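# Sand the dark guide coat off the board

## Task

Remove the thin dark guide coat from the entire board by sanding; a small number of leftover specks is acceptable, but cutting down through the primer anywhere counts as failure, and the tool must be moved away from the board at the end.

## Robot and tools

ROBOT. One six-joint arm carries a random-orbit sander. Its round pad is 127 mm in diameter and points along the tool point's +z axis. The tool point (end_effector_position) sits at the center of the pad face, on the tool's spin axis. A flat block juts roughly 9 cm from the last joint's axis toward the sander's -y side and rotates with it, so keep it clear of the board and fixtures. Joint ranges (rad): shoulder pan -3.142 to 3.142; shoulder lift, wrist 1, wrist 2, wrist 3 each -6.283 to 6.283; elbow 0.000 to 3.142. The elbow cannot fully straighten.

FRAMES. The scene frame has its origin on the table top beneath the arm base, +z up, and +y to the left when facing along +x. The base may be tilted relative to the table. Each state line reports end_effector_position (m), end_effector_quat_wxyz, and linear and angular velocities (m/s, rad/s) in this frame; at long reach the printed position can be somewhat off. force_n (N) and torque_nm (N m) come from a wrist sensor, expressed at the tool point in the tool's own axes, and read n/a until the first action. Pad pressure shows as negative force_n z; torque_nm x and y reveal which pad edge carries the load. Every axis is noisy with a fixed offset (force usually within 5.5 N).

execute_actions. Argument actions is a list holding zero or one item; optional pictures (boolean) requests camera images. An empty list sends nothing and returns the state with pictures. An action item is {"rows": [...], "steps": n}: 1 to 15 rows, steps 3 to 15 (default 15), each step lasting 1/30 s, one row per step, with the final row repeated to fill. A wait item is {"steps": n} with n up to 300, counted from the previous result, so your reply time uses part of it.

ROW FORMAT. Each row is 7 numbers, each in [-1, 1]: dx, dy, dz, rx, ry, rz, run. The first six are an offset, in the tool point's own axes, from a reference pose: the tool pose shown in the latest result that shows one (or, before any such result in this scene and for second and later calls within a single reply, the pose at the moment the action begins). Every row counts from that same reference, never from the preceding row. Scale: 1.0 equals 0.6 m for dx, dy, dz and 180 degrees for rotation; rx, ry, rz form a single rotation vector. Because offsets are relative to the reference, an all-zero row pulls the tool back to it rather than holding still. Since the pad faces tool +z, a positive dz pushes toward the surface the pad faces. run: any value above 0.01 switches the sander on; anything else switches it off. The setting persists between calls and while you reply, so put 0 in the last row when you want it stopped. After switching off, the pad spins down for a second or two and still removes material.

CONTROL DETAILS. Per step, the commanded pose is limited to 100 mm and 16 degrees from the measured pose; the arm trails commands by about 0.17 s; when position and orientation conflict, position wins. Each result is captured 3 steps before the action finishes; those 3 steps execute while you compose the next reply. After an action the arm continues only toward the last clipped pose, so check the reported pose and command the remainder. A "Hand target" line appears only when no steps are pending. "pose unreachable" and HELD mean the clearance check (which treats the base mount as part of the arm) altered or blocked commands.

move. Argument target is one 7-number row, interpreted exactly like a row above (offset from the same reference; run value applied at the start). Optional speed is path top speed in m/s, 0.002 to 0.5, default 0.25; rotation is capped at twice that in rad/s. The straight path lasts 0.5 to 10 s and stops short if longer; it begins once the arm is still (3 s at most) and ignores obstacles. Actual speed can exceed speed, especially near full extension. The result adds a "move:" line: done, off_target, moving, held or fault, plus limits (paced = pose clipped, held = some steps blocked, after which motion may surge), and the distance to target. Pictures are included.

wait. seconds, 0 to 10; sends nothing new.

zoom_image. camera is one of cam_head_left, cam_head_right, cam_high, cam_low, cam_wrist (all 504x504; cam_wrist is a fisheye); region is [x0, y0, x1, y1] in image pixels from the top-left, no larger than 504 by 504. Calibration for each camera is supplied and may drift slightly.

finished_scene. scene is the integer of the current scene; irreversible; the result reports success. Answering without any tool call ends the run.

CAUTIONS. The arm is rigid and has no force control: commanding even slightly beyond the contact surface, or touching down fast, can spike force. Any outside force reaching 150 N, or a joint reaching its load limit (shoulder pan 297, shoulder lift 297, elbow 135, wrist 1/2/3 48.6 N m), stops the arm for 10 s and drops the rest of the call. Motors heat under sustained load: a MOTOR HOT warning comes at 70 °C and brakes engage at 85 °C. Keep the pad flat (a tilt grinds on one edge), keep moving so no spot is over-sanded into the primer, use light pressure shown by modest negative force_n z, avoid slamming or knocking things over, switch the sander off, and lift clear when done.

Each tool is called as name([rows], argument=value, ...), one row to a line, values as JSON.

## Session

I'll start by looking at the scene.

execute_actions(actions=[])

Scene clock: 0.00 s of 5400.00 s.
end_effector_position=(+0.6462, -0.0182, +0.5023) force_n=(+1.1, -0.1, -3.2) torque_nm=(+0.13, -0.16, -0.18) end_effector_quat_wxyz=(+0.007, +0.720, +0.693, -0.004) end_effector_velocity=(-0.000, -0.000, -0.000) end_effector_angular_velocity=(-0.002, +0.001, +0.000)
Joint positions: [-0.272 -1.671  1.82  -1.721 -1.572 -1.842]
Joint velocities: [ 0.     0.     0.    -0.    -0.002 -0.   ]
Hand target: +0.646, -0.018, +0.502; +0.007, +0.720, +0.693, -0.004

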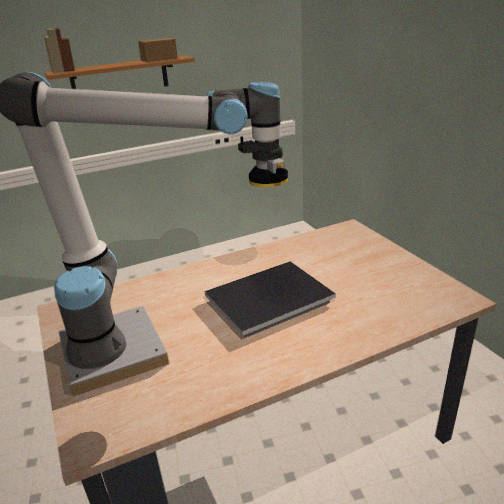

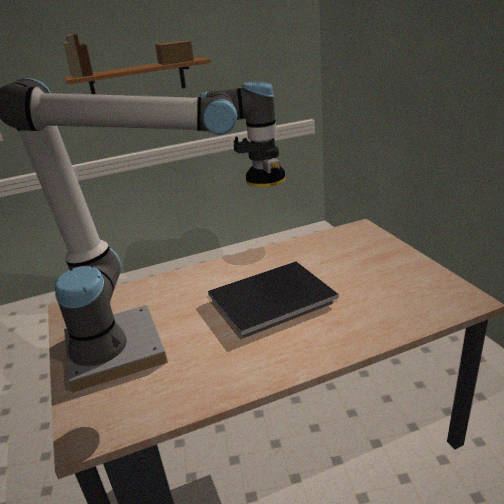

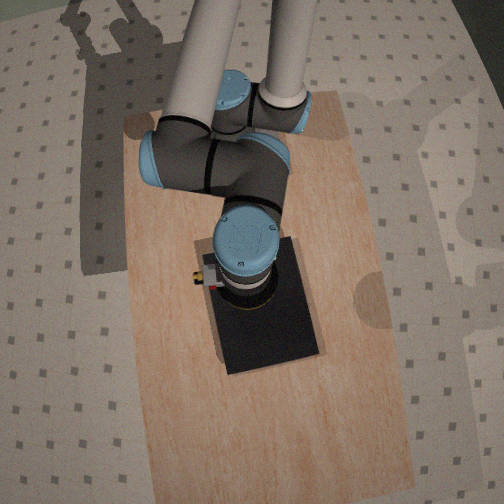

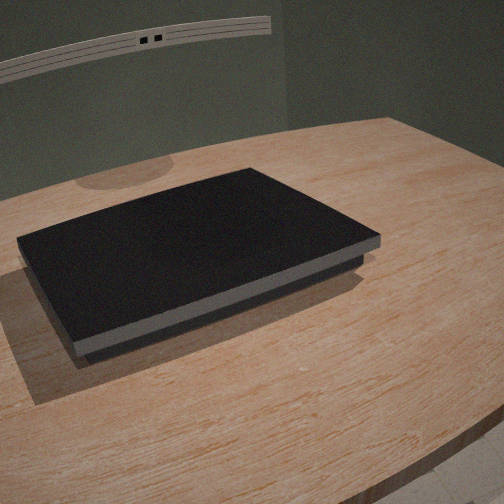

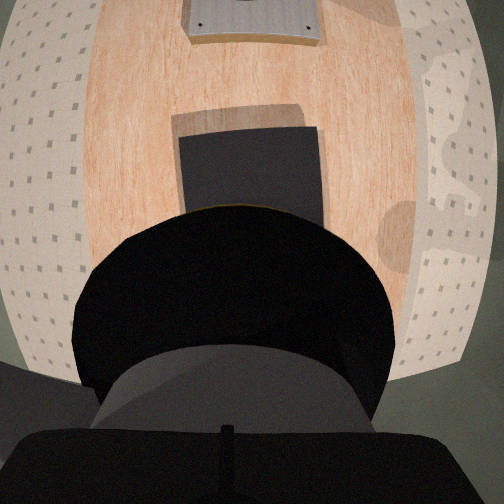

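zoom_image(camera="cam_head_left", region=[190, 250, 350, 350])

zoom_image(camera="cam_high", region=[180, 220, 340, 390])

zoom_image(camera="cam_low", region=[0, 150, 400, 400])

Region (190, 250, 350, 350) of cam_head_left's 504x504 image, scaled by 3.150, with more detail than that image has; it fills the top 315 rows of this view, and the rest is white.

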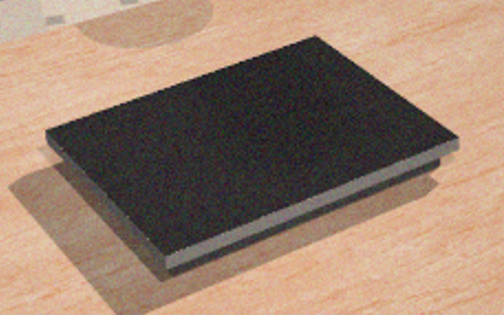

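Region (180, 220, 340, 390) of cam_high's 504x504 image, scaled by 2.965, with more detail than that image has; it fills the left 474 columns of this view, and the rest is white.

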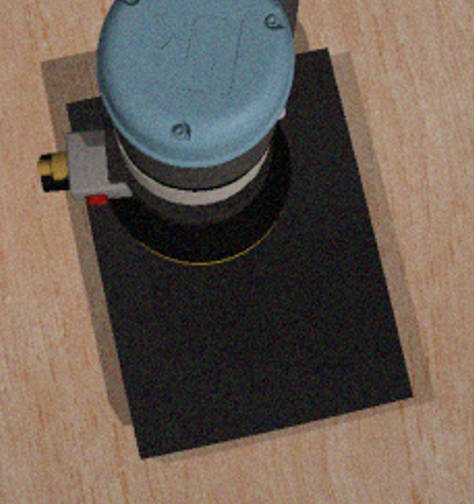

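Region (0, 150, 400, 400) of cam_low's 504x504 image, scaled by 1.260, with more detail than that image has; it fills the top 315 rows of this view, and the rest is white.

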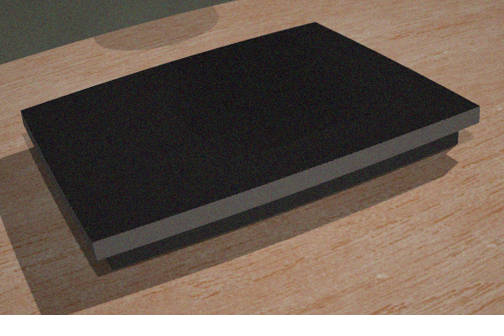

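move(target=[0.063, 0.004, 0.72, 0.0014, 0.0049, -0.039, 0], speed=0.3)

Scene clock: 3.57 s of 5400.00 s.
end_effector_position=(+0.6516, +0.0134, +0.0700) force_n=(-4.0, -2.8, +2.3) torque_nm=(-0.30, +0.46, -0.04) end_effector_quat_wxyz=(-0.001, +0.677, +0.736, -0.001) end_effector_velocity=(+0.001, +0.000, -0.002) end_effector_angular_velocity=(+0.000, -0.002, +0.001)
Joint positions: [-0.218 -1.23   2.239 -2.571 -1.559 -1.91 ]
Joint velocities: [ 0.001  0.005  0.    -0.007  0.001 -0.   ]
Hand target: +0.652, +0.013, +0.070; -0.000, +0.677, +0.736, -0.001
Off the commanded pose: 0.001 m, 0 deg.
Kept back: nothing.
move: done
camera_calibration (this result's frames):
cam_wrist: T_world_to_cam=[[-0.101542, 0.993799, 0.0452987, 0.0434465], [0.967516, 0.0880549, 0.236977, -0.604443], [0.231519, 0.0678904, -0.970459, 0.027609], [0, 0, 0, 1]] pos_world=[0.582828, 0.00817267, 0.168065]

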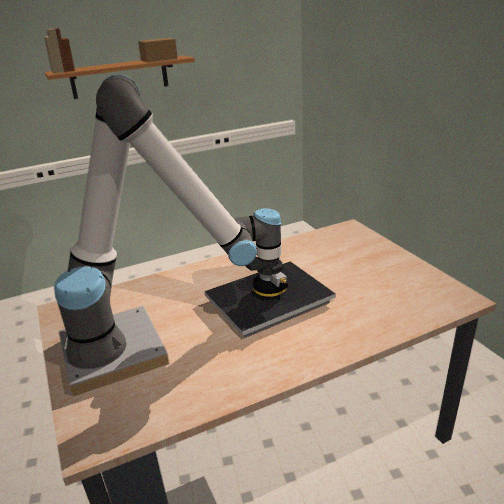

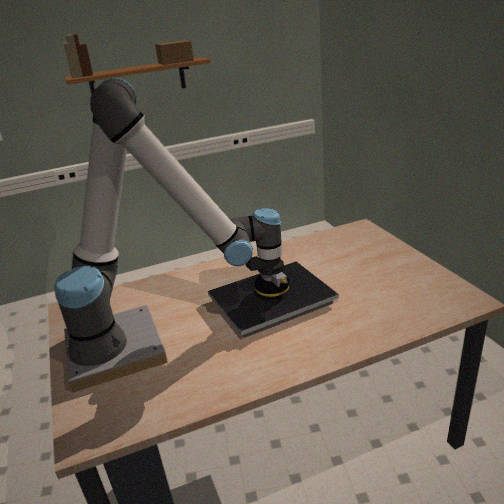

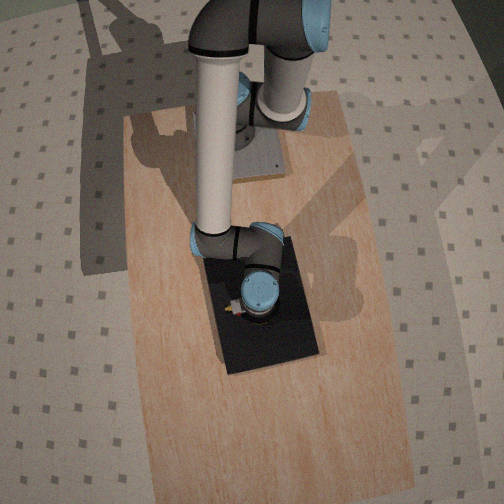

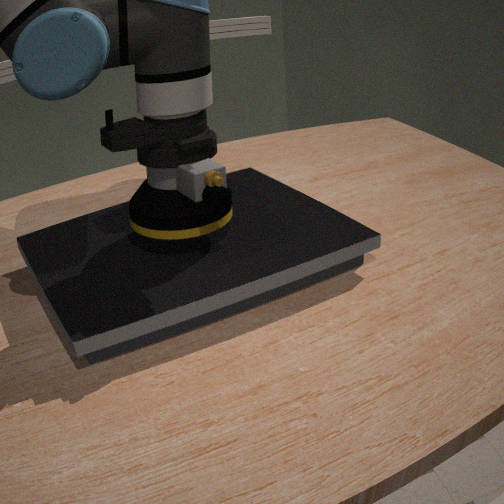

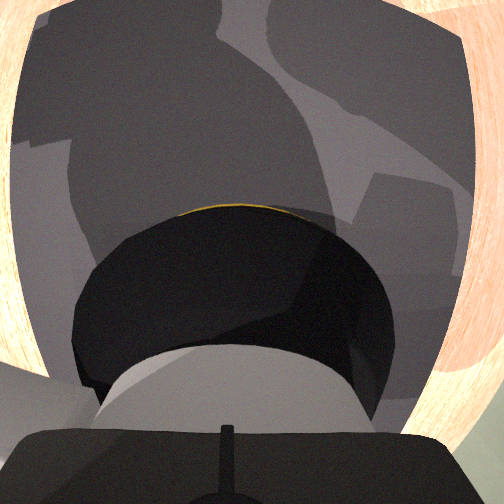

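move(target=[0.0125, -0.007, 0.028, 0, 0, 0, 0], speed=0.05)

zoom_image(camera="cam_low", region=[100, 170, 260, 280])

Scene clock: 4.83 s of 5400.00 s.
end_effector_position=(+0.6468, +0.0204, +0.0535) force_n=(-3.3, +1.7, +0.3) torque_nm=(+0.27, +0.36, -0.02) end_effector_quat_wxyz=(-0.001, +0.677, +0.736, -0.001) end_effector_velocity=(-0.001, +0.001, -0.002) end_effector_angular_velocity=(+0.000, -0.000, +0.000)
Joint positions: [-0.209 -1.206  2.253 -2.61  -1.559 -1.901]
Joint velocities: [ 0.001  0.004  0.002 -0.006  0.     0.001]
Hand target: +0.647, +0.021, +0.053; -0.001, +0.677, +0.736, -0.001
Off the commanded pose: 0.000 m, 0 deg.
Kept back: nothing.
move: done
camera_calibration (this result's frames):
cam_wrist: T_world_to_cam=[[-0.101548, 0.993798, 0.0453096, 0.0367341], [0.967515, 0.0880578, 0.236981, -0.596539], [0.231521, 0.0679026, -0.970457, 0.0122066], [0, 0, 0, 1]] pos_world=[0.578065, 0.0151947, 0.15155]

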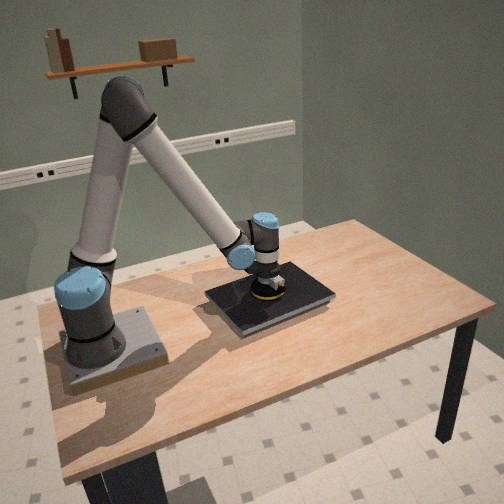

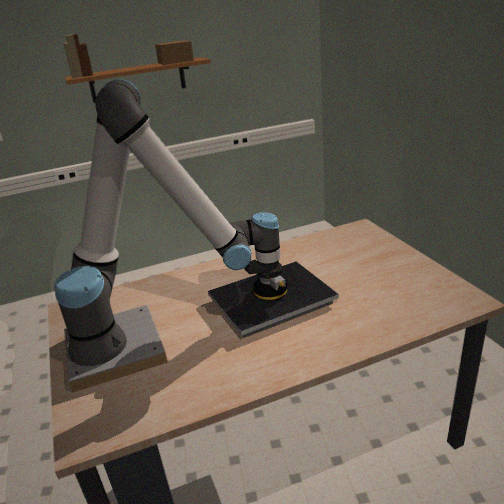

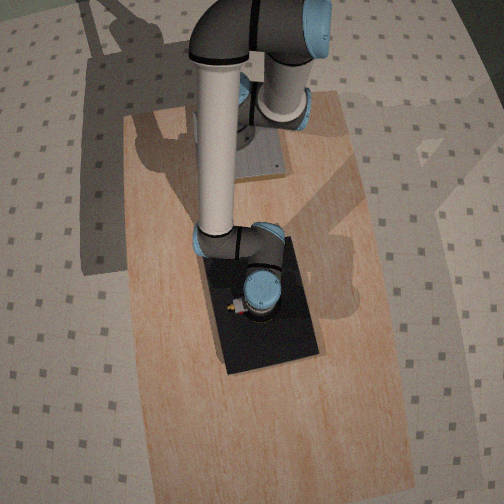

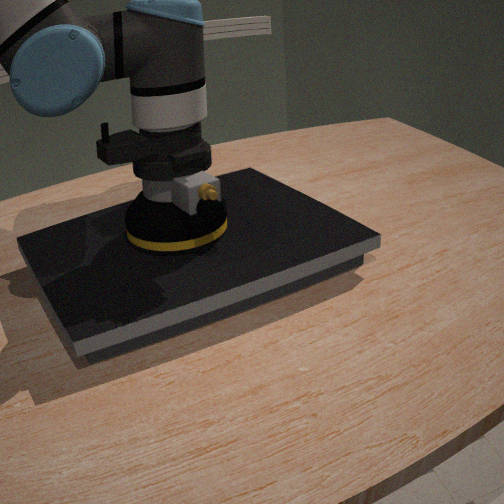

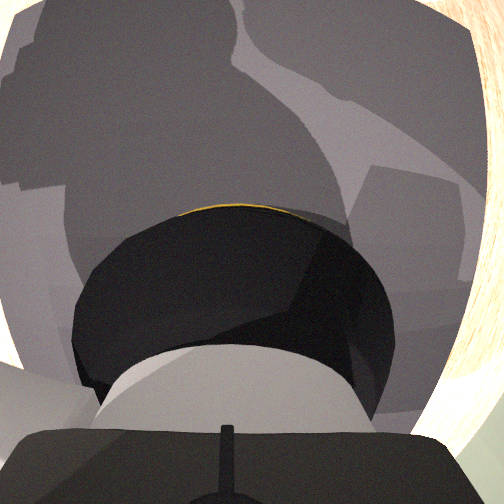

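Region (100, 170, 260, 280) of cam_low's 504x504 image, scaled by 3.150, with more detail than that image has; it fills the top 346 rows of this view, and the rest is white.

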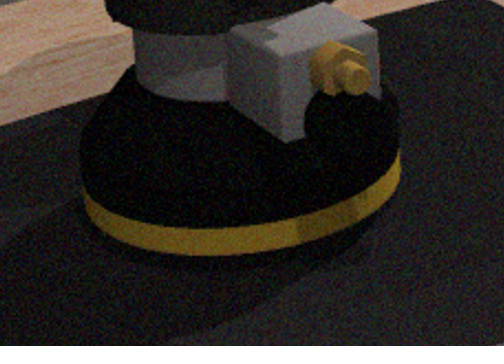

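execute_actions([
  {"rows": [[0,0,0.001,0,0,0,0],[0,0,0.002,0,0,0,0],[0,0,0.003,0,0,0,0],[0,0,0.004,0,0,0,0],[0,0,0.005,0,0,0,0],[0,0,0.006,0,0,0,0],[0,0,0.007,0,0,0,0],[0,0,0.008,0,0,0,0],[0,0,0.0087,0,0,0,0]], "steps": 15},
])

Scene clock: 5.47 s of 5400.00 s.
end_effector_position=(+0.6468, +0.0205, +0.0493) force_n=(+0.3, -2.3, -1.4) torque_nm=(-0.15, +0.08, +0.11) end_effector_quat_wxyz=(-0.001, +0.677, +0.736, -0.001) end_effector_velocity=(-0.000, -0.000, -0.008) end_effector_angular_velocity=(+0.000, +0.001, +0.000)
Joint positions: [-0.209 -1.198  2.254 -2.619 -1.559 -1.901]
Joint velocities: [-0.     0.015  0.002 -0.016 -0.    -0.   ]
Steps of this call (steps 1 to 7: nothing new was sent; steps 8 to 19: the first 12 steps of this action). Readings (end_effector_position | what the end effector reports):
8: (+0.6467, +0.0205, +0.0533) | force_n=(-4.3, +2.5, +1.4) torque_nm=(+0.37, +0.68, -0.05)
9: (+0.6467, +0.0205, +0.0532) | force_n=(+0.8, +0.4, +1.1) torque_nm=(+0.29, -0.06, -0.05)
11: (+0.6468, +0.0205, +0.0527) | force_n=(-2.5, -1.9, -2.5) torque_nm=(-0.16, +0.49, -0.03)
15: (+0.6468, +0.0205, +0.0510) | force_n=(+0.8, +0.7, +1.0) torque_nm=(+0.37, -0.41, +0.06)
19: the state above

execute_actions([
  {"rows": [[0,0,0.002,0,0,0,0],[0,0,0.0023,0,0,0,0],[0,0,0.0026,0,0,0,0],[0,0,0.0029,0,0,0,0],[0,0,0.0032,0,0,0,0],[0,0,0.0035,0,0,0,0],[0,0,0.0038,0,0,0,0],[0,0,0.0041,0,0,0,0]], "steps": 15},
])

Scene clock: 6.00 s of 5400.00 s.
end_effector_position=(+0.6468, +0.0204, +0.0470) force_n=(-0.1, +1.7, -0.7) torque_nm=(+0.25, +0.06, +0.01) end_effector_quat_wxyz=(-0.001, +0.677, +0.736, -0.001) end_effector_velocity=(+0.000, +0.000, -0.002) end_effector_angular_velocity=(+0.001, -0.000, -0.000)
Joint positions: [-0.209 -1.194  2.255 -2.623 -1.559 -1.901]
Joint velocities: [-0.     0.004  0.001 -0.005  0.001  0.   ]
Off your previous action's commanded pose: 0.000 m, 0 deg at its last step (step 3 of this call).
Steps of this call (steps 1 to 3: the last 3 steps of your previous action; step 4: nothing new was sent; steps 5 to 16: the first 12 steps of this action). Readings (end_effector_position | what the end effector reports):
5: (+0.6468, +0.0204, +0.0485) | force_n=(-0.4, +4.4, +2.3) torque_nm=(+0.69, +0.05, +0.05)
6: (+0.6468, +0.0204, +0.0484) | force_n=(-2.1, +0.4, +0.5) torque_nm=(+0.13, +0.02, +0.04)
8: (+0.6468, +0.0204, +0.0482) | force_n=(-2.7, -2.3, +0.1) torque_nm=(-0.33, +0.25, -0.09)
12: (+0.6468, +0.0204, +0.0475) | force_n=(+0.2, -0.3, +1.9) torque_nm=(+0.01, -0.06, -0.10)
16: the state above

execute_actions([
  {"rows": [[0,0,0.0006,0,0,0,0],[0,0,0.0008,0,0,0,0],[0,0,0.001,0,0,0,0],[0,0,0.0012,0,0,0,0],[0,0,0.0014,0,0,0,0],[0,0,0.0016,0,0,0,0]], "steps": 12},
])

Scene clock: 6.40 s of 5400.00 s.
end_effector_position=(+0.6468, +0.0204, +0.0463) force_n=(+1.2, +2.2, -4.1) torque_nm=(+0.60, -0.28, -0.13) end_effector_quat_wxyz=(-0.001, +0.677, +0.736, -0.001) end_effector_velocity=(-0.000, +0.000, -0.002) end_effector_angular_velocity=(+0.001, +0.001, -0.000)
Joint positions: [-0.209 -1.193  2.255 -2.625 -1.559 -1.901]
Joint velocities: [-0.     0.003  0.    -0.003  0.     0.   ]
Off your previous action's commanded pose: 0.000 m, 0 deg at its last step (step 3 of this call).
Steps of this call (steps 1 to 3: the last 3 steps of your previous action; steps 4 to 12: the first 9 steps of this action). Readings (end_effector_position | what the end effector reports):
4: (+0.6468, +0.0204, +0.0469) | force_n=(-0.7, -2.2, +3.8) torque_nm=(-0.12, -0.18, -0.15)
5: (+0.6468, +0.0204, +0.0468) | force_n=(+0.4, +3.7, -1.9) torque_nm=(+0.58, +0.25, -0.02)
7: (+0.6468, +0.0204, +0.0467) | force_n=(+0.5, -4.3, -2.6) torque_nm=(-0.28, -0.10, -0.03)
11: (+0.6468, +0.0204, +0.0463) | force_n=(-1.5, +0.3, +0.9) torque_nm=(+0.24, +0.18, +0.10)
12: the state above

execute_actions([
  {"rows": [[0,0,0.0007,0,0,0,0],[0,0,0.0009,0,0,0,0],[0,0,0.0011,0,0,0,0],[0,0,0.0013,0,0,0,0],[0,0,0.0015,0,0,0,0]], "steps": 12},
])

Scene clock: 6.80 s of 5400.00 s.
end_effector_position=(+0.6468, +0.0204, +0.0455) force_n=(-1.7, -3.7, -2.1) torque_nm=(-0.45, +0.37, +0.06) end_effector_quat_wxyz=(-0.001, +0.677, +0.736, -0.001) end_effector_velocity=(+0.000, -0.001, -0.001) end_effector_angular_velocity=(-0.002, -0.000, +0.000)
Joint positions: [-0.209 -1.192  2.255 -2.627 -1.559 -1.901]
Joint velocities: [-0.     0.002  0.    -0.003 -0.002 -0.   ]
Off your previous action's commanded pose: 0.000 m, 0 deg at its last step (step 3 of this call).
Steps of this call (steps 1 to 3: the last 3 steps of your previous action; steps 4 to 12: the first 9 steps of this action). Readings (end_effector_position | what the end effector reports):
4: (+0.6468, +0.0204, +0.0461) | force_n=(-1.4, -0.8, -1.8) torque_nm=(+0.04, +0.00, +0.05)
5: (+0.6468, +0.0204, +0.0461) | force_n=(-2.9, -1.8, +1.0) torque_nm=(-0.30, +0.36, -0.04)
7: (+0.6468, +0.0204, +0.0459) | force_n=(-3.2, +1.4, +0.3) torque_nm=(+0.23, +0.57, -0.13)
11: (+0.6468, +0.0204, +0.0456) | force_n=(-3.6, +4.4, -0.9) torque_nm=(+0.68, +0.63, +0.00)
12: the state above

execute_actions([
  {"rows": [[0,0,0.0004,0,0,0,0],[0,0,0.0006,0,0,0,0],[0,0,0.0008,0,0,0,0],[0,0,0.001,0,0,0,0],[0,0,0.0012,0,0,0,0]], "steps": 12},
])

Scene clock: 7.20 s of 5400.00 s.
end_effector_position=(+0.6468, +0.0204, +0.0449) force_n=(-3.2, +5.3, -1.5) torque_nm=(+0.87, +0.40, -0.03) end_effector_quat_wxyz=(-0.001, +0.677, +0.736, -0.001) end_effector_velocity=(-0.000, +0.000, -0.001) end_effector_angular_velocity=(+0.001, +0.000, +0.000)
Joint positions: [-0.209 -1.191  2.255 -2.628 -1.559 -1.901]
Joint velocities: [ 0.     0.002  0.    -0.002  0.001 -0.   ]
Off your previous action's commanded pose: 0.000 m, 0 deg at its last step (step 3 of this call).
Steps of this call (steps 1 to 3: the last 3 steps of your previous action; steps 4 to 12: the first 9 steps of this action). Readings (end_effector_position | what the end effector reports):
4: (+0.6468, +0.0204, +0.0454) | force_n=(-1.0, +1.6, +1.9) torque_nm=(+0.38, +0.11, -0.01)
5: (+0.6468, +0.0204, +0.0454) | force_n=(+4.2, -1.8, -2.8) torque_nm=(-0.14, -0.65, +0.09)
7: (+0.6468, +0.0204, +0.0453) | force_n=(+4.5, +3.6, +2.7) torque_nm=(+0.65, -0.57, -0.01)
11: (+0.6468, +0.0204, +0.0450) | force_n=(-5.8, +0.6, +0.8) torque_nm=(+0.26, +0.84, -0.07)
12: the state above

execute_actions([
  {"rows": [[0,0,0.0004,0,0,0,0],[0,0,0.0006,0,0,0,0],[0,0,0.0008,0,0,0,0],[0,0,0.001,0,0,0,0],[0,0,0.0012,0,0,0,0]], "steps": 12},
])

Scene clock: 7.60 s of 5400.00 s.
end_effector_position=(+0.6468, +0.0204, +0.0443) force_n=(-1.9, -1.5, +0.0) torque_nm=(-0.07, +0.32, +0.23) end_effector_quat_wxyz=(-0.001, +0.677, +0.736, -0.001) end_effector_velocity=(-0.000, +0.000, -0.001) end_effector_angular_velocity=(+0.001, +0.000, -0.000)
Joint positions: [-0.209 -1.189  2.255 -2.629 -1.559 -1.901]
Joint velocities: [-0.     0.002  0.    -0.002  0.001  0.   ]
Off your previous action's commanded pose: 0.000 m, 0 deg at its last step (step 3 of this call).
Steps of this call (steps 1 to 3: the last 3 steps of your previous action; steps 4 to 12: the first 9 steps of this action). Readings (end_effector_position | what the end effector reports):
4: (+0.6468, +0.0204, +0.0448) | force_n=(-3.8, -4.1, +1.8) torque_nm=(-0.46, +0.53, -0.05)
5: (+0.6468, +0.0204, +0.0448) | force_n=(-2.2, +0.8, -3.0) torque_nm=(+0.23, +0.25, -0.12)
7: (+0.6468, +0.0204, +0.0447) | force_n=(+3.5, -0.7, -1.9) torque_nm=(-0.07, -0.51, -0.02)
11: (+0.6468, +0.0204, +0.0444) | force_n=(-0.5, -0.7, -3.0) torque_nm=(+0.13, +0.11, +0.04)
12: the state above

execute_actions([
  {"rows": [[0,0,0.0004,0,0,0,0],[0,0,0.0006,0,0,0,0],[0,0,0.0008,0,0,0,0],[0,0,0.001,0,0,0,0],[0,0,0.0012,0,0,0,0]], "steps": 12},
])

Scene clock: 8.00 s of 5400.00 s.
end_effector_position=(+0.6468, +0.0204, +0.0438) force_n=(+1.7, -8.5, -17.3) torque_nm=(-0.30, -0.08, +0.05) end_effector_quat_wxyz=(-0.000, +0.677, +0.736, -0.001) end_effector_velocity=(-0.000, -0.000, -0.001) end_effector_angular_velocity=(-0.001, +0.001, -0.000)
Joint positions: [-0.209 -1.188  2.256 -2.63  -1.559 -1.901]
Joint velocities: [ 0.     0.002  0.    -0.002 -0.001  0.   ]
Off your previous action's commanded pose: 0.000 m, 0 deg at its last step (step 3 of this call).
Steps of this call (steps 1 to 3: the last 3 steps of your previous action; steps 4 to 12: the first 9 steps of this action). Readings (end_effector_position | what the end effector reports):
4: (+0.6468, +0.0204, +0.0443) | force_n=(+0.6, -4.6, -1.8) torque_nm=(-0.38, -0.21, -0.12)
5: (+0.6468, +0.0204, +0.0442) | force_n=(+0.1, -0.2, -8.1) torque_nm=(-0.06, +0.01, +0.05)
7: (+0.6468, +0.0204, +0.0441) | force_n=(-3.2, -1.3, -6.8) torque_nm=(-0.08, +0.36, -0.01)
11: (+0.6468, +0.0204, +0.0439) | force_n=(+0.5, -1.7, -20.9) torque_nm=(+0.49, +0.14, -0.21)
12: the state above

execute_actions([
  {"steps": 20},
])

Scene clock: 8.67 s of 5400.00 s.
end_effector_position=(+0.6468, +0.0204, +0.0436) force_n=(+1.4, -2.4, -24.9) torque_nm=(+0.06, -0.02, -0.16) end_effector_quat_wxyz=(-0.001, +0.677, +0.736, -0.001) end_effector_velocity=(-0.000, -0.000, -0.000) end_effector_angular_velocity=(-0.000, +0.001, -0.000)
Joint positions: [-0.209 -1.188  2.256 -2.631 -1.559 -1.901]
Joint velocities: [-0.     0.    -0.     0.001 -0.001  0.   ]
Hand target: +0.647, +0.020, +0.044; -0.001, +0.677, +0.736, -0.001
Off the commanded pose: 0.000 m, 0 deg.
Kept back: nothing.
Steps of this call (steps 1 to 3: the last 3 steps of your previous action; steps 4 to 20: nothing new was sent). Readings (end_effector_position | what the end effector reports):
1: (+0.6468, +0.0204, +0.0438) | force_n=(+3.8, -8.1, -20.9) torque_nm=(-0.48, -0.41, -0.21)
2: (+0.6468, +0.0204, +0.0438) | force_n=(+1.9, -7.3, -20.9) torque_nm=(-0.31, -0.19, +0.04)
4: (+0.6468, +0.0204, +0.0437) | force_n=(+0.4, -8.6, -19.7) torque_nm=(-0.35, +0.10, +0.20)
8: (+0.6468, +0.0204, +0.0437) | force_n=(-2.3, -4.9, -22.1) torque_nm=(+0.21, +0.54, +0.06)
20: the state above

execute_actions([
  {"rows": [[0,0,0,0,0,0,1]], "steps": 15},
])

execute_actions([
  {"rows": [[0,0,0,0,0,0,1]], "steps": 15},
])

execute_actions([
  {"rows": [[0,0,0,0,0,0,1]], "steps": 15},
])

execute_actions([
  {"rows": [[0,0,-0.005,0,0,0,0]], "steps": 8},
])

move(target=[0, 0.23, 0, 0, 0, 0, 0], speed=0.2)

Scene clock: 9.50 s of 5400.00 s.
end_effector_position=(+0.6468, +0.0205, +0.0436) force_n=(+2.9, +3.1, -24.9) torque_nm=(-0.34, -0.56, -0.08) end_effector_quat_wxyz=(-0.001, +0.677, +0.736, -0.001) end_effector_velocity=(+0.000, +0.000, +0.000) end_effector_angular_velocity=(+0.002, -0.001, +0.000)
Joint positions: [-0.209 -1.188  2.256 -2.631 -1.559 -1.901]
Joint velocities: [ 0.    -0.    -0.     0.     0.002 -0.   ]
Steps of this call (steps 1 to 13: nothing new was sent; steps 14 to 25: the first 12 steps of this action). Readings (end_effector_position | what the end effector reports):
14: (+0.6468, +0.0205, +0.0436) | force_n=(-0.8, +17.0, -20.8) torque_nm=(+0.98, -1.36, -0.48)
15: (+0.6468, +0.0205, +0.0436) | force_n=(+15.7, +19.5, -24.9) torque_nm=(+0.11, -1.66, -0.44)
17: (+0.6468, +0.0205, +0.0436) | force_n=(-9.9, -5.5, -35.3) torque_nm=(+0.49, +0.88, -0.25)
21: (+0.6468, +0.0205, +0.0436) | force_n=(+1.0, +3.2, -26.4) torque_nm=(+0.78, -0.59, -0.27)
25: the state above

Scene clock: 10.00 s of 5400.00 s.
end_effector_position=(+0.6467, +0.0205, +0.0436) force_n=(-1.1, +2.5, -21.2) torque_nm=(-0.03, +0.00, -0.12) end_effector_quat_wxyz=(-0.001, +0.677, +0.736, -0.001) end_effector_velocity=(-0.000, -0.000, +0.000) end_effector_angular_velocity=(-0.002, +0.000, +0.000)
Joint positions: [-0.209 -1.188  2.256 -2.631 -1.559 -1.901]
Joint velocities: [ 0.    -0.     0.     0.    -0.002 -0.   ]
Off your previous action's commanded pose: 0.000 m, 0 deg at its last step (step 3 of this call).
Steps of this call (steps 1 to 3: the last 3 steps of your previous action; steps 4 to 15: the first 12 steps of this action, its rows measured from where the robot was after step 3). Readings (end_effector_position | what the end effector reports):
3: (+0.6467, +0.0205, +0.0436) | force_n=(-0.1, -0.3, -23.9) torque_nm=(-0.66, +0.12, -0.15)
4: (+0.6467, +0.0205, +0.0436) | force_n=(-6.4, -2.8, -32.3) torque_nm=(+0.19, +0.80, -0.07)
5: (+0.6467, +0.0205, +0.0436) | force_n=(+0.1, +1.8, -23.4) torque_nm=(+0.14, -0.36, +0.04)
7: (+0.6467, +0.0205, +0.0436) | force_n=(-6.0, -8.1, -36.9) torque_nm=(-0.59, +0.67, -0.24)
11: (+0.6467, +0.0205, +0.0436) | force_n=(+2.3, -1.4, -27.1) torque_nm=(+0.25, -0.83, -0.10)
15: the state above

Scene clock: 10.50 s of 5400.00 s.
end_effector_position=(+0.6467, +0.0205, +0.0436) force_n=(-7.2, -2.2, -30.9) torque_nm=(-0.01, +1.27, -0.11) end_effector_quat_wxyz=(-0.001, +0.677, +0.736, -0.001) end_effector_velocity=(-0.000, -0.000, -0.000) end_effector_angular_velocity=(-0.001, +0.000, -0.000)
Joint positions: [-0.209 -1.188  2.256 -2.631 -1.559 -1.901]
Joint velocities: [-0.     0.     0.     0.    -0.001  0.   ]
Off your previous action's commanded pose: 0.000 m, 0 deg at its last step (step 3 of this call).
Steps of this call (steps 1 to 3: the last 3 steps of your previous action; steps 4 to 15: the first 12 steps of this action, its rows measured from where the robot was after step 3). Readings (end_effector_position | what the end effector reports):
3: (+0.6467, +0.0205, +0.0436) | force_n=(+2.3, +6.3, -25.7) torque_nm=(+0.66, -0.80, -0.15)
4: (+0.6467, +0.0205, +0.0436) | force_n=(-2.3, -2.1, -19.2) torque_nm=(-0.93, +0.54, -0.27)
5: (+0.6467, +0.0205, +0.0436) | force_n=(-6.9, -6.2, -27.1) torque_nm=(-0.40, +0.98, -0.04)
7: (+0.6467, +0.0205, +0.0436) | force_n=(+3.1, +1.5, -21.6) torque_nm=(-0.48, -0.65, -0.18)
11: (+0.6467, +0.0205, +0.0436) | force_n=(-1.5, -4.9, -23.7) torque_nm=(-1.13, +0.38, -0.22)
15: the state above

Scene clock: 10.77 s of 5400.00 s.
end_effector_position=(+0.6465, +0.0205, +0.0453) force_n=(+1.9, +3.7, -4.2) torque_nm=(+0.42, -0.23, -0.02) end_effector_quat_wxyz=(-0.001, +0.677, +0.736, -0.001) end_effector_velocity=(+0.001, -0.000, +0.010) end_effector_angular_velocity=(-0.000, -0.001, -0.001)
Joint positions: [-0.209 -1.192  2.255 -2.627 -1.559 -1.901]
Joint velocities: [-0.    -0.017 -0.003  0.02   0.     0.   ]
Off your previous action's commanded pose: 0.000 m, 0 deg at its last step (step 3 of this call).
Steps of this call (steps 1 to 3: the last 3 steps of your previous action; steps 4 to 8: the first 5 steps of this action, its rows measured from where the robot was after step 3). Readings (end_effector_position | what the end effector reports):
3: (+0.6467, +0.0205, +0.0436) | force_n=(-5.4, -5.6, -29.1) torque_nm=(-0.62, +0.89, -0.03)
4: (+0.6467, +0.0205, +0.0437) | force_n=(+0.5, +5.1, -21.5) torque_nm=(+0.85, -0.55, -0.04)
5: (+0.6466, +0.0205, +0.0441) | force_n=(-3.2, -1.4, -14.7) torque_nm=(-0.14, +0.41, -0.17)
7: (+0.6465, +0.0205, +0.0449) | force_n=(-1.9, +1.1, -3.8) torque_nm=(+0.04, +0.32, -0.02)
8: the state above

Scene clock: 12.33 s of 5400.00 s.
end_effector_position=(+0.7839, +0.0322, +0.0462) force_n=(+0.7, +4.6, -1.6) torque_nm=(+0.47, -0.03, +0.01) end_effector_quat_wxyz=(-0.001, +0.677, +0.736, -0.001) end_effector_velocity=(+0.002, -0.001, -0.000) end_effector_angular_velocity=(-0.002, +0.001, -0.000)
Joint positions: [-0.15  -1.046  1.981 -2.5   -1.558 -1.842]
Joint velocities: [ 0.001  0.003 -0.005  0.002 -0.002  0.001]
Hand target: +0.784, +0.032, +0.046; -0.001, +0.677, +0.736, -0.001
Off your previous action's commanded pose: 0.001 m, 0 deg at its last step (step 3 of this call).
Off the commanded pose: 0.000 m, 0 deg.
Kept back: nothing.
move: done
camera_calibration (this result's frames):
cam_wrist: T_world_to_cam=[[-0.101526, 0.993795, 0.0454396, 0.0392232], [0.967526, 0.0880082, 0.236955, -0.728541], [0.231485, 0.0680211, -0.970458, -0.0273842], [0, 0, 0, 1]] pos_world=[0.715203, 0.0270005, 0.144274]

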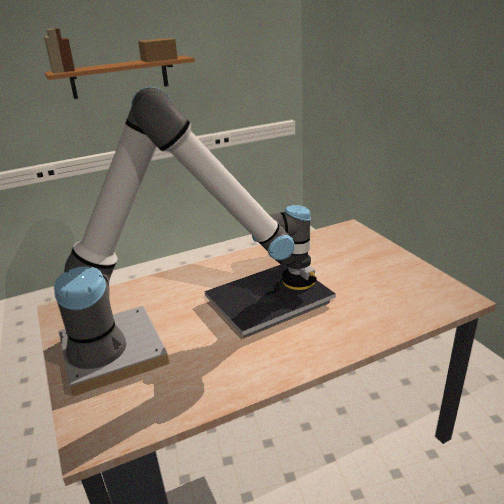

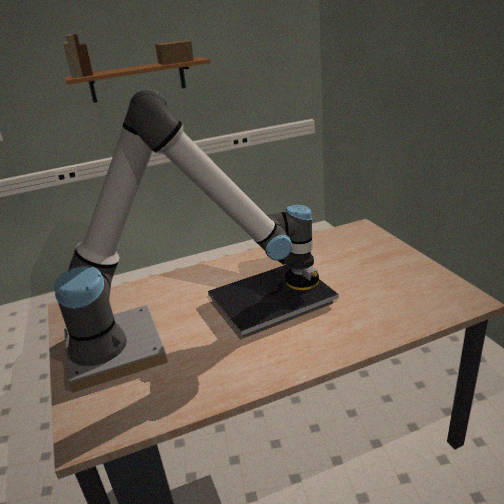

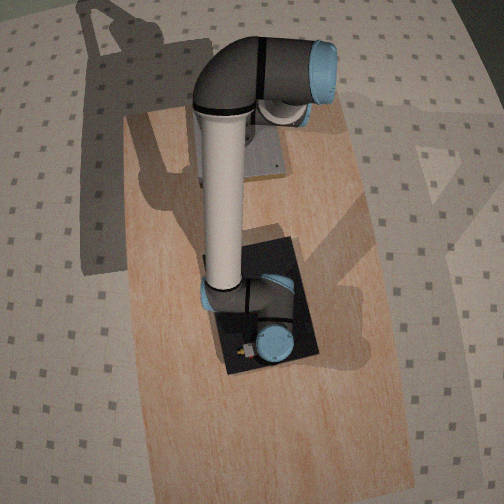

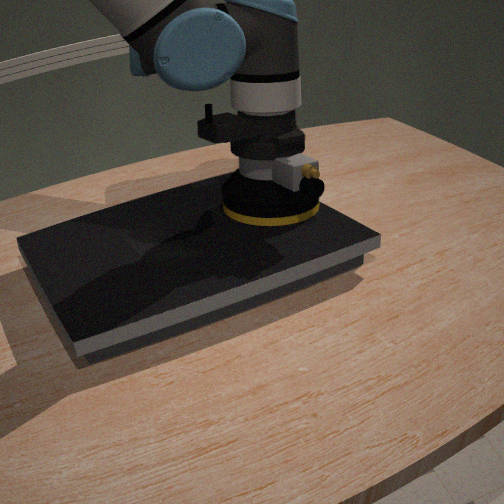

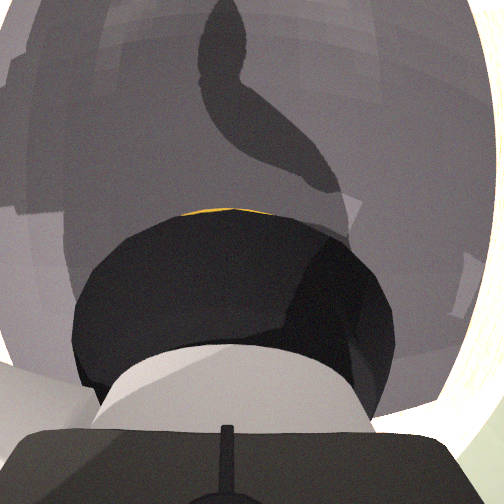

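zoom_image(camera="cam_low", region=[80, 190, 280, 310])

zoom_image(camera="cam_wrist", region=[60, 0, 440, 220])

Region (80, 190, 280, 310) of cam_low's 504x504 image, scaled by 2.520, with more detail than that image has; it fills the top 302 rows of this view, and the rest is white.

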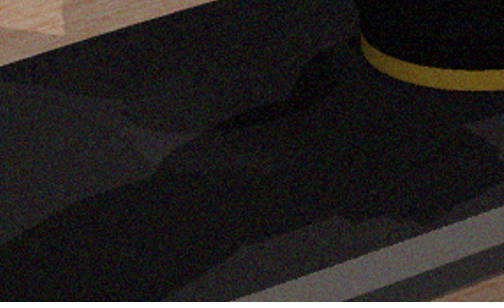

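Region (60, 0, 440, 220) of cam_wrist's 504x504 image, scaled by 1.326, with more detail than that image has; it fills the top 292 rows of this view, and the rest is white.

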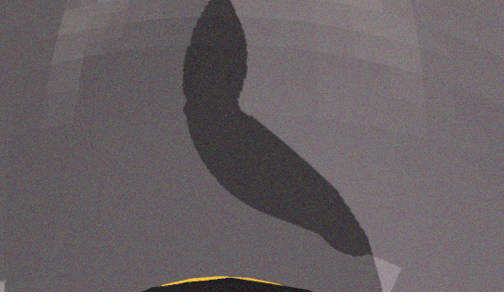

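execute_actions([
  {"rows": [[0,0,0.0004,0,0,0,0],[0,0,0.0008,0,0,0,0],[0,0,0.0012,0,0,0,0],[0,0,0.0016,0,0,0,0],[0,0,0.002,0,0,0,0],[0,0,0.0024,0,0,0,0],[0,0,0.0028,0,0,0,0],[0,0,0.0032,0,0,0,0]], "steps": 15},
])

Scene clock: 13.17 s of 5400.00 s.
end_effector_position=(+0.7840, +0.0323, +0.0447) force_n=(-2.6, +1.5, +0.8) torque_nm=(+0.02, +0.47, -0.04) end_effector_quat_wxyz=(-0.001, +0.677, +0.736, -0.001) end_effector_velocity=(-0.000, +0.000, -0.003) end_effector_angular_velocity=(+0.000, -0.000, -0.000)
Joint positions: [-0.15  -1.043  1.982 -2.502 -1.558 -1.842]
Joint velocities: [-0.     0.004  0.001 -0.005  0.    -0.   ]
Steps of this call (steps 1 to 13: nothing new was sent; steps 14 to 25: the first 12 steps of this action). Readings (end_effector_position | what the end effector reports):
14: (+0.7842, +0.0322, +0.0462) | force_n=(+0.9, -3.0, -0.5) torque_nm=(-0.24, +0.11, +0.04)
15: (+0.7842, +0.0322, +0.0462) | force_n=(+2.1, +1.7, +2.4) torque_nm=(+0.32, -0.23, +0.03)
17: (+0.7842, +0.0322, +0.0461) | force_n=(-4.4, +1.7, -1.0) torque_nm=(+0.29, +0.45, +0.18)
21: (+0.7841, +0.0322, +0.0453) | force_n=(-3.0, +0.2, -2.2) torque_nm=(+0.29, +0.45, +0.02)
25: the state above

execute_actions([
  {"rows": [[0,0,0.001,0,0,0,0],[0,0,0.0013,0,0,0,0],[0,0,0.0016,0,0,0,0],[0,0,0.0019,0,0,0,0],[0,0,0.0022,0,0,0,0],[0,0,0.0025,0,0,0,0]], "steps": 15},
])

Scene clock: 13.67 s of 5400.00 s.
end_effector_position=(+0.7841, +0.0322, +0.0434) force_n=(+4.3, -8.3, -43.8) torque_nm=(+0.31, +0.07, -0.11) end_effector_quat_wxyz=(-0.000, +0.677, +0.736, -0.001) end_effector_velocity=(-0.000, -0.000, -0.001) end_effector_angular_velocity=(-0.001, +0.000, -0.000)
Joint positions: [-0.15  -1.042  1.982 -2.505 -1.558 -1.842]
Joint velocities: [-0.     0.002  0.    -0.002 -0.001  0.   ]
Off your previous action's commanded pose: 0.000 m, 0 deg at its last step (step 3 of this call).
Steps of this call (steps 1 to 3: the last 3 steps of your previous action; steps 4 to 15: the first 12 steps of this action). Readings (end_effector_position | what the end effector reports):
4: (+0.7840, +0.0323, +0.0445) | force_n=(+0.0, +2.7, -10.0) torque_nm=(+0.37, +0.15, -0.21)
5: (+0.7840, +0.0323, +0.0444) | force_n=(-1.4, +1.3, -12.2) torque_nm=(+0.15, +0.49, -0.04)
7: (+0.7840, +0.0322, +0.0442) | force_n=(+2.3, -2.9, -20.7) torque_nm=(-0.12, +0.20, -0.14)
11: (+0.7841, +0.0322, +0.0437) | force_n=(+6.2, -12.1, -36.2) torque_nm=(-0.50, -0.08, -0.19)
15: the state above

execute_actions([
  {"rows": [[0,0,0.0003,0,0,0,0]], "steps": 15},
])

execute_actions([
  {"rows": [[0,0,0,0,0,0,0]], "steps": 15},
])

Scene clock: 14.20 s of 5400.00 s.
end_effector_position=(+0.7841, +0.0322, +0.0433) force_n=(+9.8, -7.7, -54.6) torque_nm=(+0.54, -0.38, -0.07) end_effector_quat_wxyz=(-0.000, +0.677, +0.736, -0.001) end_effector_velocity=(+0.000, -0.000, -0.000) end_effector_angular_velocity=(-0.001, -0.000, -0.000)
Joint positions: [-0.15  -1.041  1.982 -2.505 -1.558 -1.842]
Joint velocities: [-0.     0.     0.    -0.    -0.001  0.   ]
Off your previous action's commanded pose: 0.000 m, 0 deg at its last step (step 3 of this call).
Steps of this call (steps 1 to 3: the last 3 steps of your previous action; step 4: nothing new was sent; steps 5 to 16: the first 12 steps of this action). Readings (end_effector_position | what the end effector reports):
5: (+0.7841, +0.0322, +0.0433) | force_n=(+7.9, -11.1, -53.2) torque_nm=(-0.03, -0.33, +0.01)
6: (+0.7841, +0.0322, +0.0433) | force_n=(+6.7, -13.5, -54.2) torque_nm=(-0.26, -0.23, +0.25)
8: (+0.7841, +0.0322, +0.0433) | force_n=(+6.2, -13.0, -50.4) torque_nm=(-0.19, +0.08, +0.08)
12: (+0.7841, +0.0322, +0.0433) | force_n=(+6.7, -10.2, -52.8) torque_nm=(+0.18, -0.13, -0.06)
16: the state above

Scene clock: 14.70 s of 5400.00 s.
end_effector_position=(+0.7841, +0.0322, +0.0433) force_n=(+5.5, -16.0, -54.8) torque_nm=(-0.51, -0.07, -0.07) end_effector_quat_wxyz=(-0.000, +0.677, +0.736, -0.001) end_effector_velocity=(-0.000, -0.000, -0.000) end_effector_angular_velocity=(-0.000, +0.000, +0.000)
Joint positions: [-0.15  -1.041  1.982 -2.505 -1.558 -1.842]
Joint velocities: [ 0.  0.  0.  0. -0. -0.]
Off your previous action's commanded pose: 0.000 m, 0 deg at its last step (step 3 of this call).
Steps of this call (steps 1 to 3: the last 3 steps of your previous action; steps 4 to 15: the first 12 steps of this action, its rows measured from where the robot was after step 3). Readings (end_effector_position | what the end effector reports):
3: (+0.7841, +0.0322, +0.0433) | force_n=(+7.3, -10.5, -51.5) torque_nm=(+0.11, -0.18, -0.02)
4: (+0.7841, +0.0322, +0.0433) | force_n=(+7.0, -11.3, -49.4) torque_nm=(+0.18, -0.07, -0.05)
5: (+0.7841, +0.0322, +0.0433) | force_n=(-0.4, -10.0, -58.2) torque_nm=(+0.26, +0.81, -0.05)
7: (+0.7841, +0.0322, +0.0433) | force_n=(+1.4, -9.4, -50.9) torque_nm=(+0.33, +0.67, -0.08)
11: (+0.7841, +0.0322, +0.0433) | force_n=(+6.4, -16.3, -52.6) torque_nm=(-0.68, -0.10, -0.05)
15: the state above

move(target=[0, -0.23, 0.00125, 0, 0, 0, 1], speed=0.03)

Scene clock: 20.40 s of 5400.00 s.
end_effector_position=(+0.6468, +0.0205, +0.0426) force_n=(-1.0, -1.6, -50.7) torque_nm=(-0.98, +0.52, +0.09) end_effector_quat_wxyz=(-0.000, +0.677, +0.736, -0.001) end_effector_velocity=(-0.002, +0.000, -0.000) end_effector_angular_velocity=(+0.002, +0.001, -0.001)
Joint positions: [-0.209 -1.186  2.256 -2.633 -1.559 -1.901]
Joint velocities: [-0.001 -0.002  0.004 -0.     0.002 -0.001]
Hand target: +0.647, +0.020, +0.043; -0.000, +0.677, +0.736, -0.001
Off your previous action's commanded pose: 0.000 m, 0 deg at its last step (step 3 of this call).
Off the commanded pose: 0.000 m, 0 deg.
Kept back: nothing.
move: done
camera_calibration (this result's frames):
cam_wrist: T_world_to_cam=[[-0.10153, 0.993802, 0.0452707, 0.0371665], [0.96748, 0.0880391, 0.237133, -0.593972], [0.231677, 0.0678746, -0.970422, 0.00153337], [0, 0, 0, 1]] pos_world=[0.578074, 0.0152525, 0.140656]

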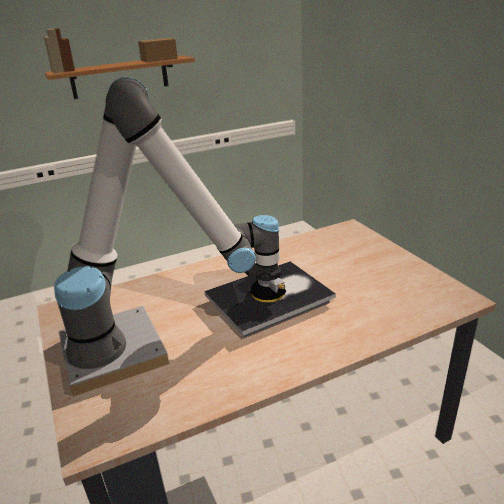

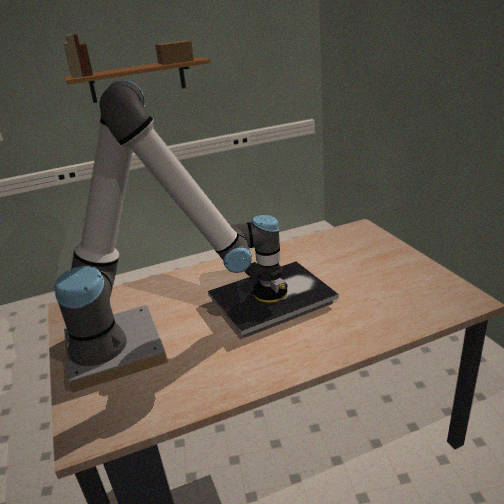

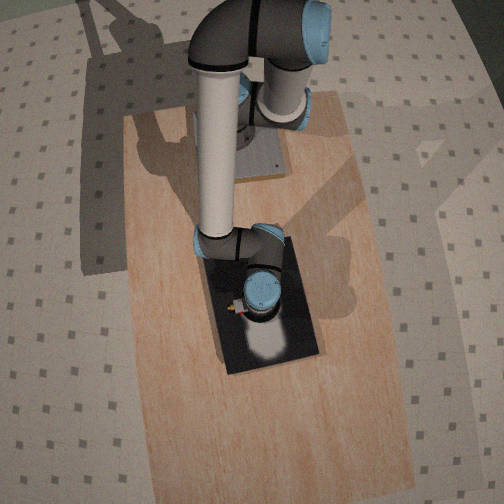

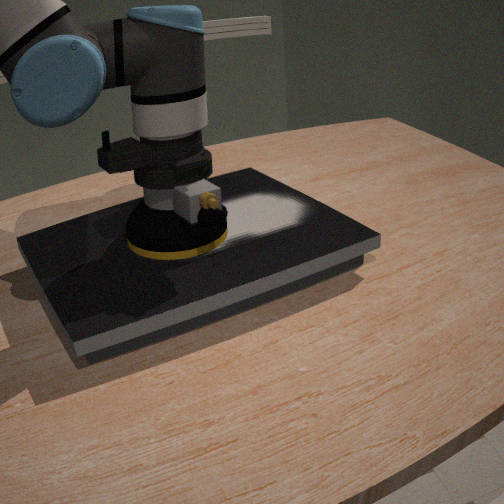

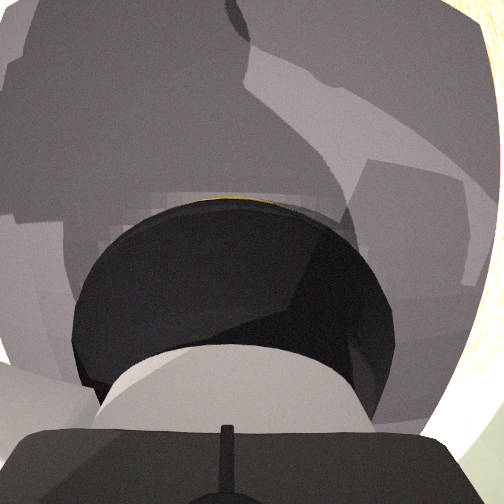

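It cuts fast, so I'll keep moving, faster now.

move(target=[0, -0.27, 0.0006, 0, 0, 0, 1], speed=0.05)

execute_actions([
  {"rows": [[0,0,-0.006,0,0,0,0]], "steps": 10},
])

Scene clock: 24.27 s of 5400.00 s.
end_effector_position=(+0.4857, +0.0067, +0.0424) force_n=(+4.6, +10.4, -46.4) torque_nm=(+0.17, -1.13, -0.19) end_effector_quat_wxyz=(-0.001, +0.677, +0.736, -0.001) end_effector_velocity=(-0.002, -0.000, +0.000) end_effector_angular_velocity=(+0.001, -0.002, +0.001)
Joint positions: [-0.322 -1.362  2.561 -2.761 -1.56  -2.014]
Joint velocities: [-0.003 -0.003  0.005 -0.004  0.001 -0.003]
Hand target: +0.485, +0.007, +0.042; -0.001, +0.677, +0.736, -0.001
Off the commanded pose: 0.000 m, 0 deg.
Kept back: nothing.
move: done
camera_calibration (this result's frames):
cam_wrist: T_world_to_cam=[[-0.101506, 0.993805, 0.0452598, 0.0345007], [0.967548, 0.0880371, 0.236856, -0.436795], [0.231404, 0.0678333, -0.97049, 0.0397155], [0, 0, 0, 1]] pos_world=[0.416932, 0.00147314, 0.14044]

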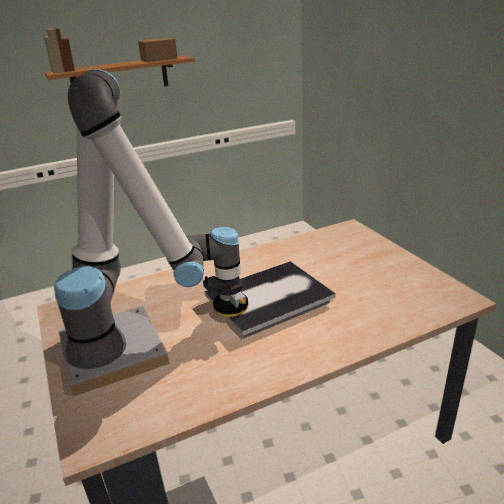

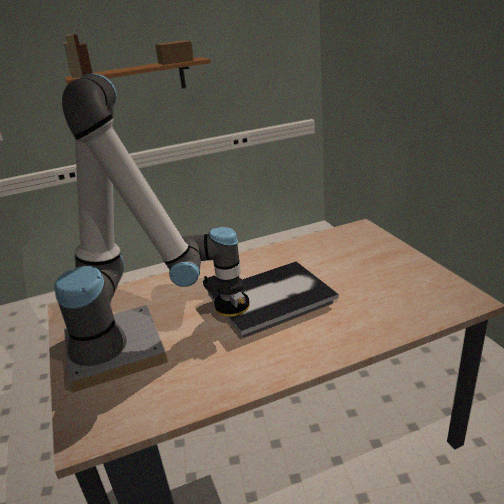

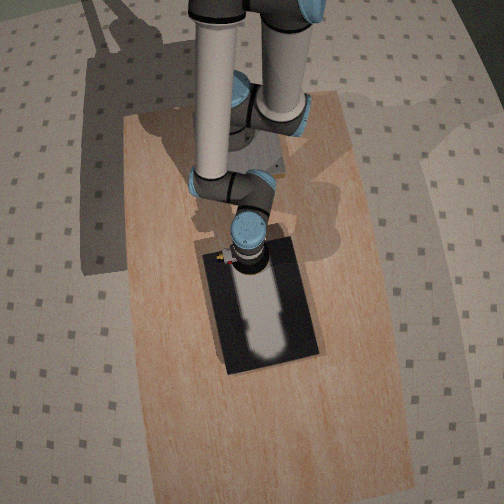

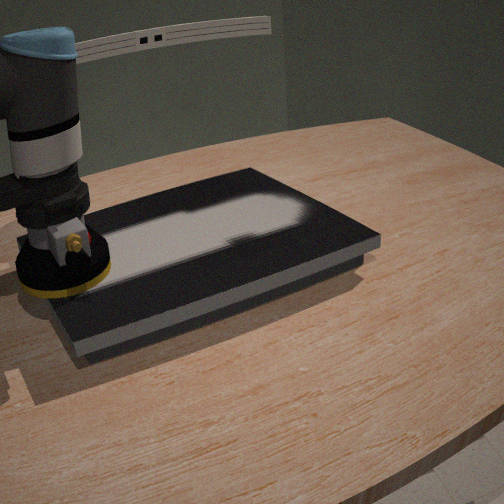

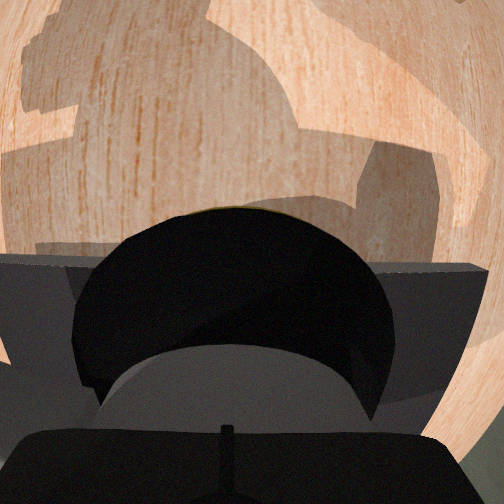

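Scene clock: 24.50 s of 5400.00 s.
end_effector_position=(+0.4852, +0.0068, +0.0450) force_n=(-0.4, -0.1, -1.1) torque_nm=(-0.05, +0.01, +0.00) end_effector_quat_wxyz=(-0.001, +0.677, +0.736, -0.001) end_effector_velocity=(+0.003, -0.000, +0.008) end_effector_angular_velocity=(+0.001, -0.006, +0.000)
Joint positions: [-0.322 -1.37   2.56  -2.752 -1.56  -2.014]
Joint velocities: [-0.    -0.018 -0.006  0.019  0.003  0.   ]
Steps of this call (steps 1 to 7: the first 7 steps of this action). Readings (end_effector_position | what the end effector reports):
1: (+0.4856, +0.0067, +0.0425) | force_n=(+2.8, +9.0, -57.5) torque_nm=(+1.37, -0.73, -0.14)
2: (+0.4855, +0.0067, +0.0430) | force_n=(+5.9, +8.7, -26.3) torque_nm=(-0.10, -1.16, +0.09)
4: (+0.4851, +0.0069, +0.0440) | force_n=(+4.2, +1.1, -2.0) torque_nm=(+0.27, -0.58, -0.22)
7: the state above

zoom_image(camera="cam_high", region=[180, 220, 340, 390])

zoom_image(camera="cam_low", region=[0, 150, 400, 400])

Region (180, 220, 340, 390) of cam_high's 504x504 image, scaled by 2.965, with more detail than that image has; it fills the left 474 columns of this view, and the rest is white.

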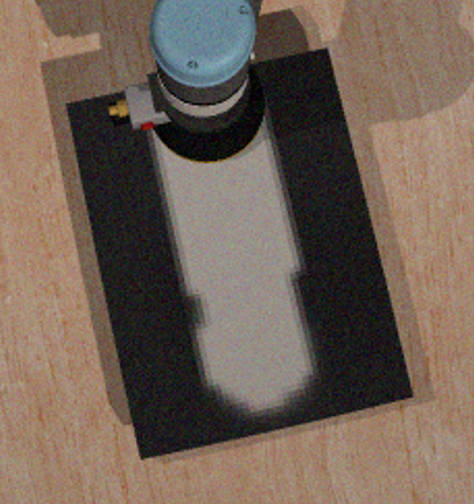

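Region (0, 150, 400, 400) of cam_low's 504x504 image, scaled by 1.260, with more detail than that image has; it fills the top 315 rows of this view, and the rest is white.

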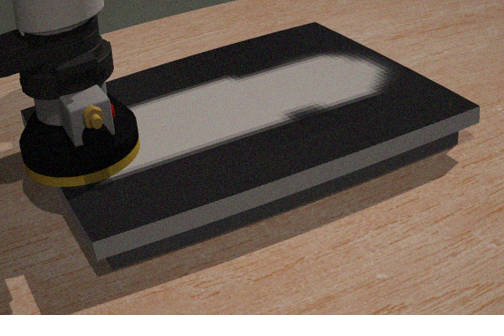

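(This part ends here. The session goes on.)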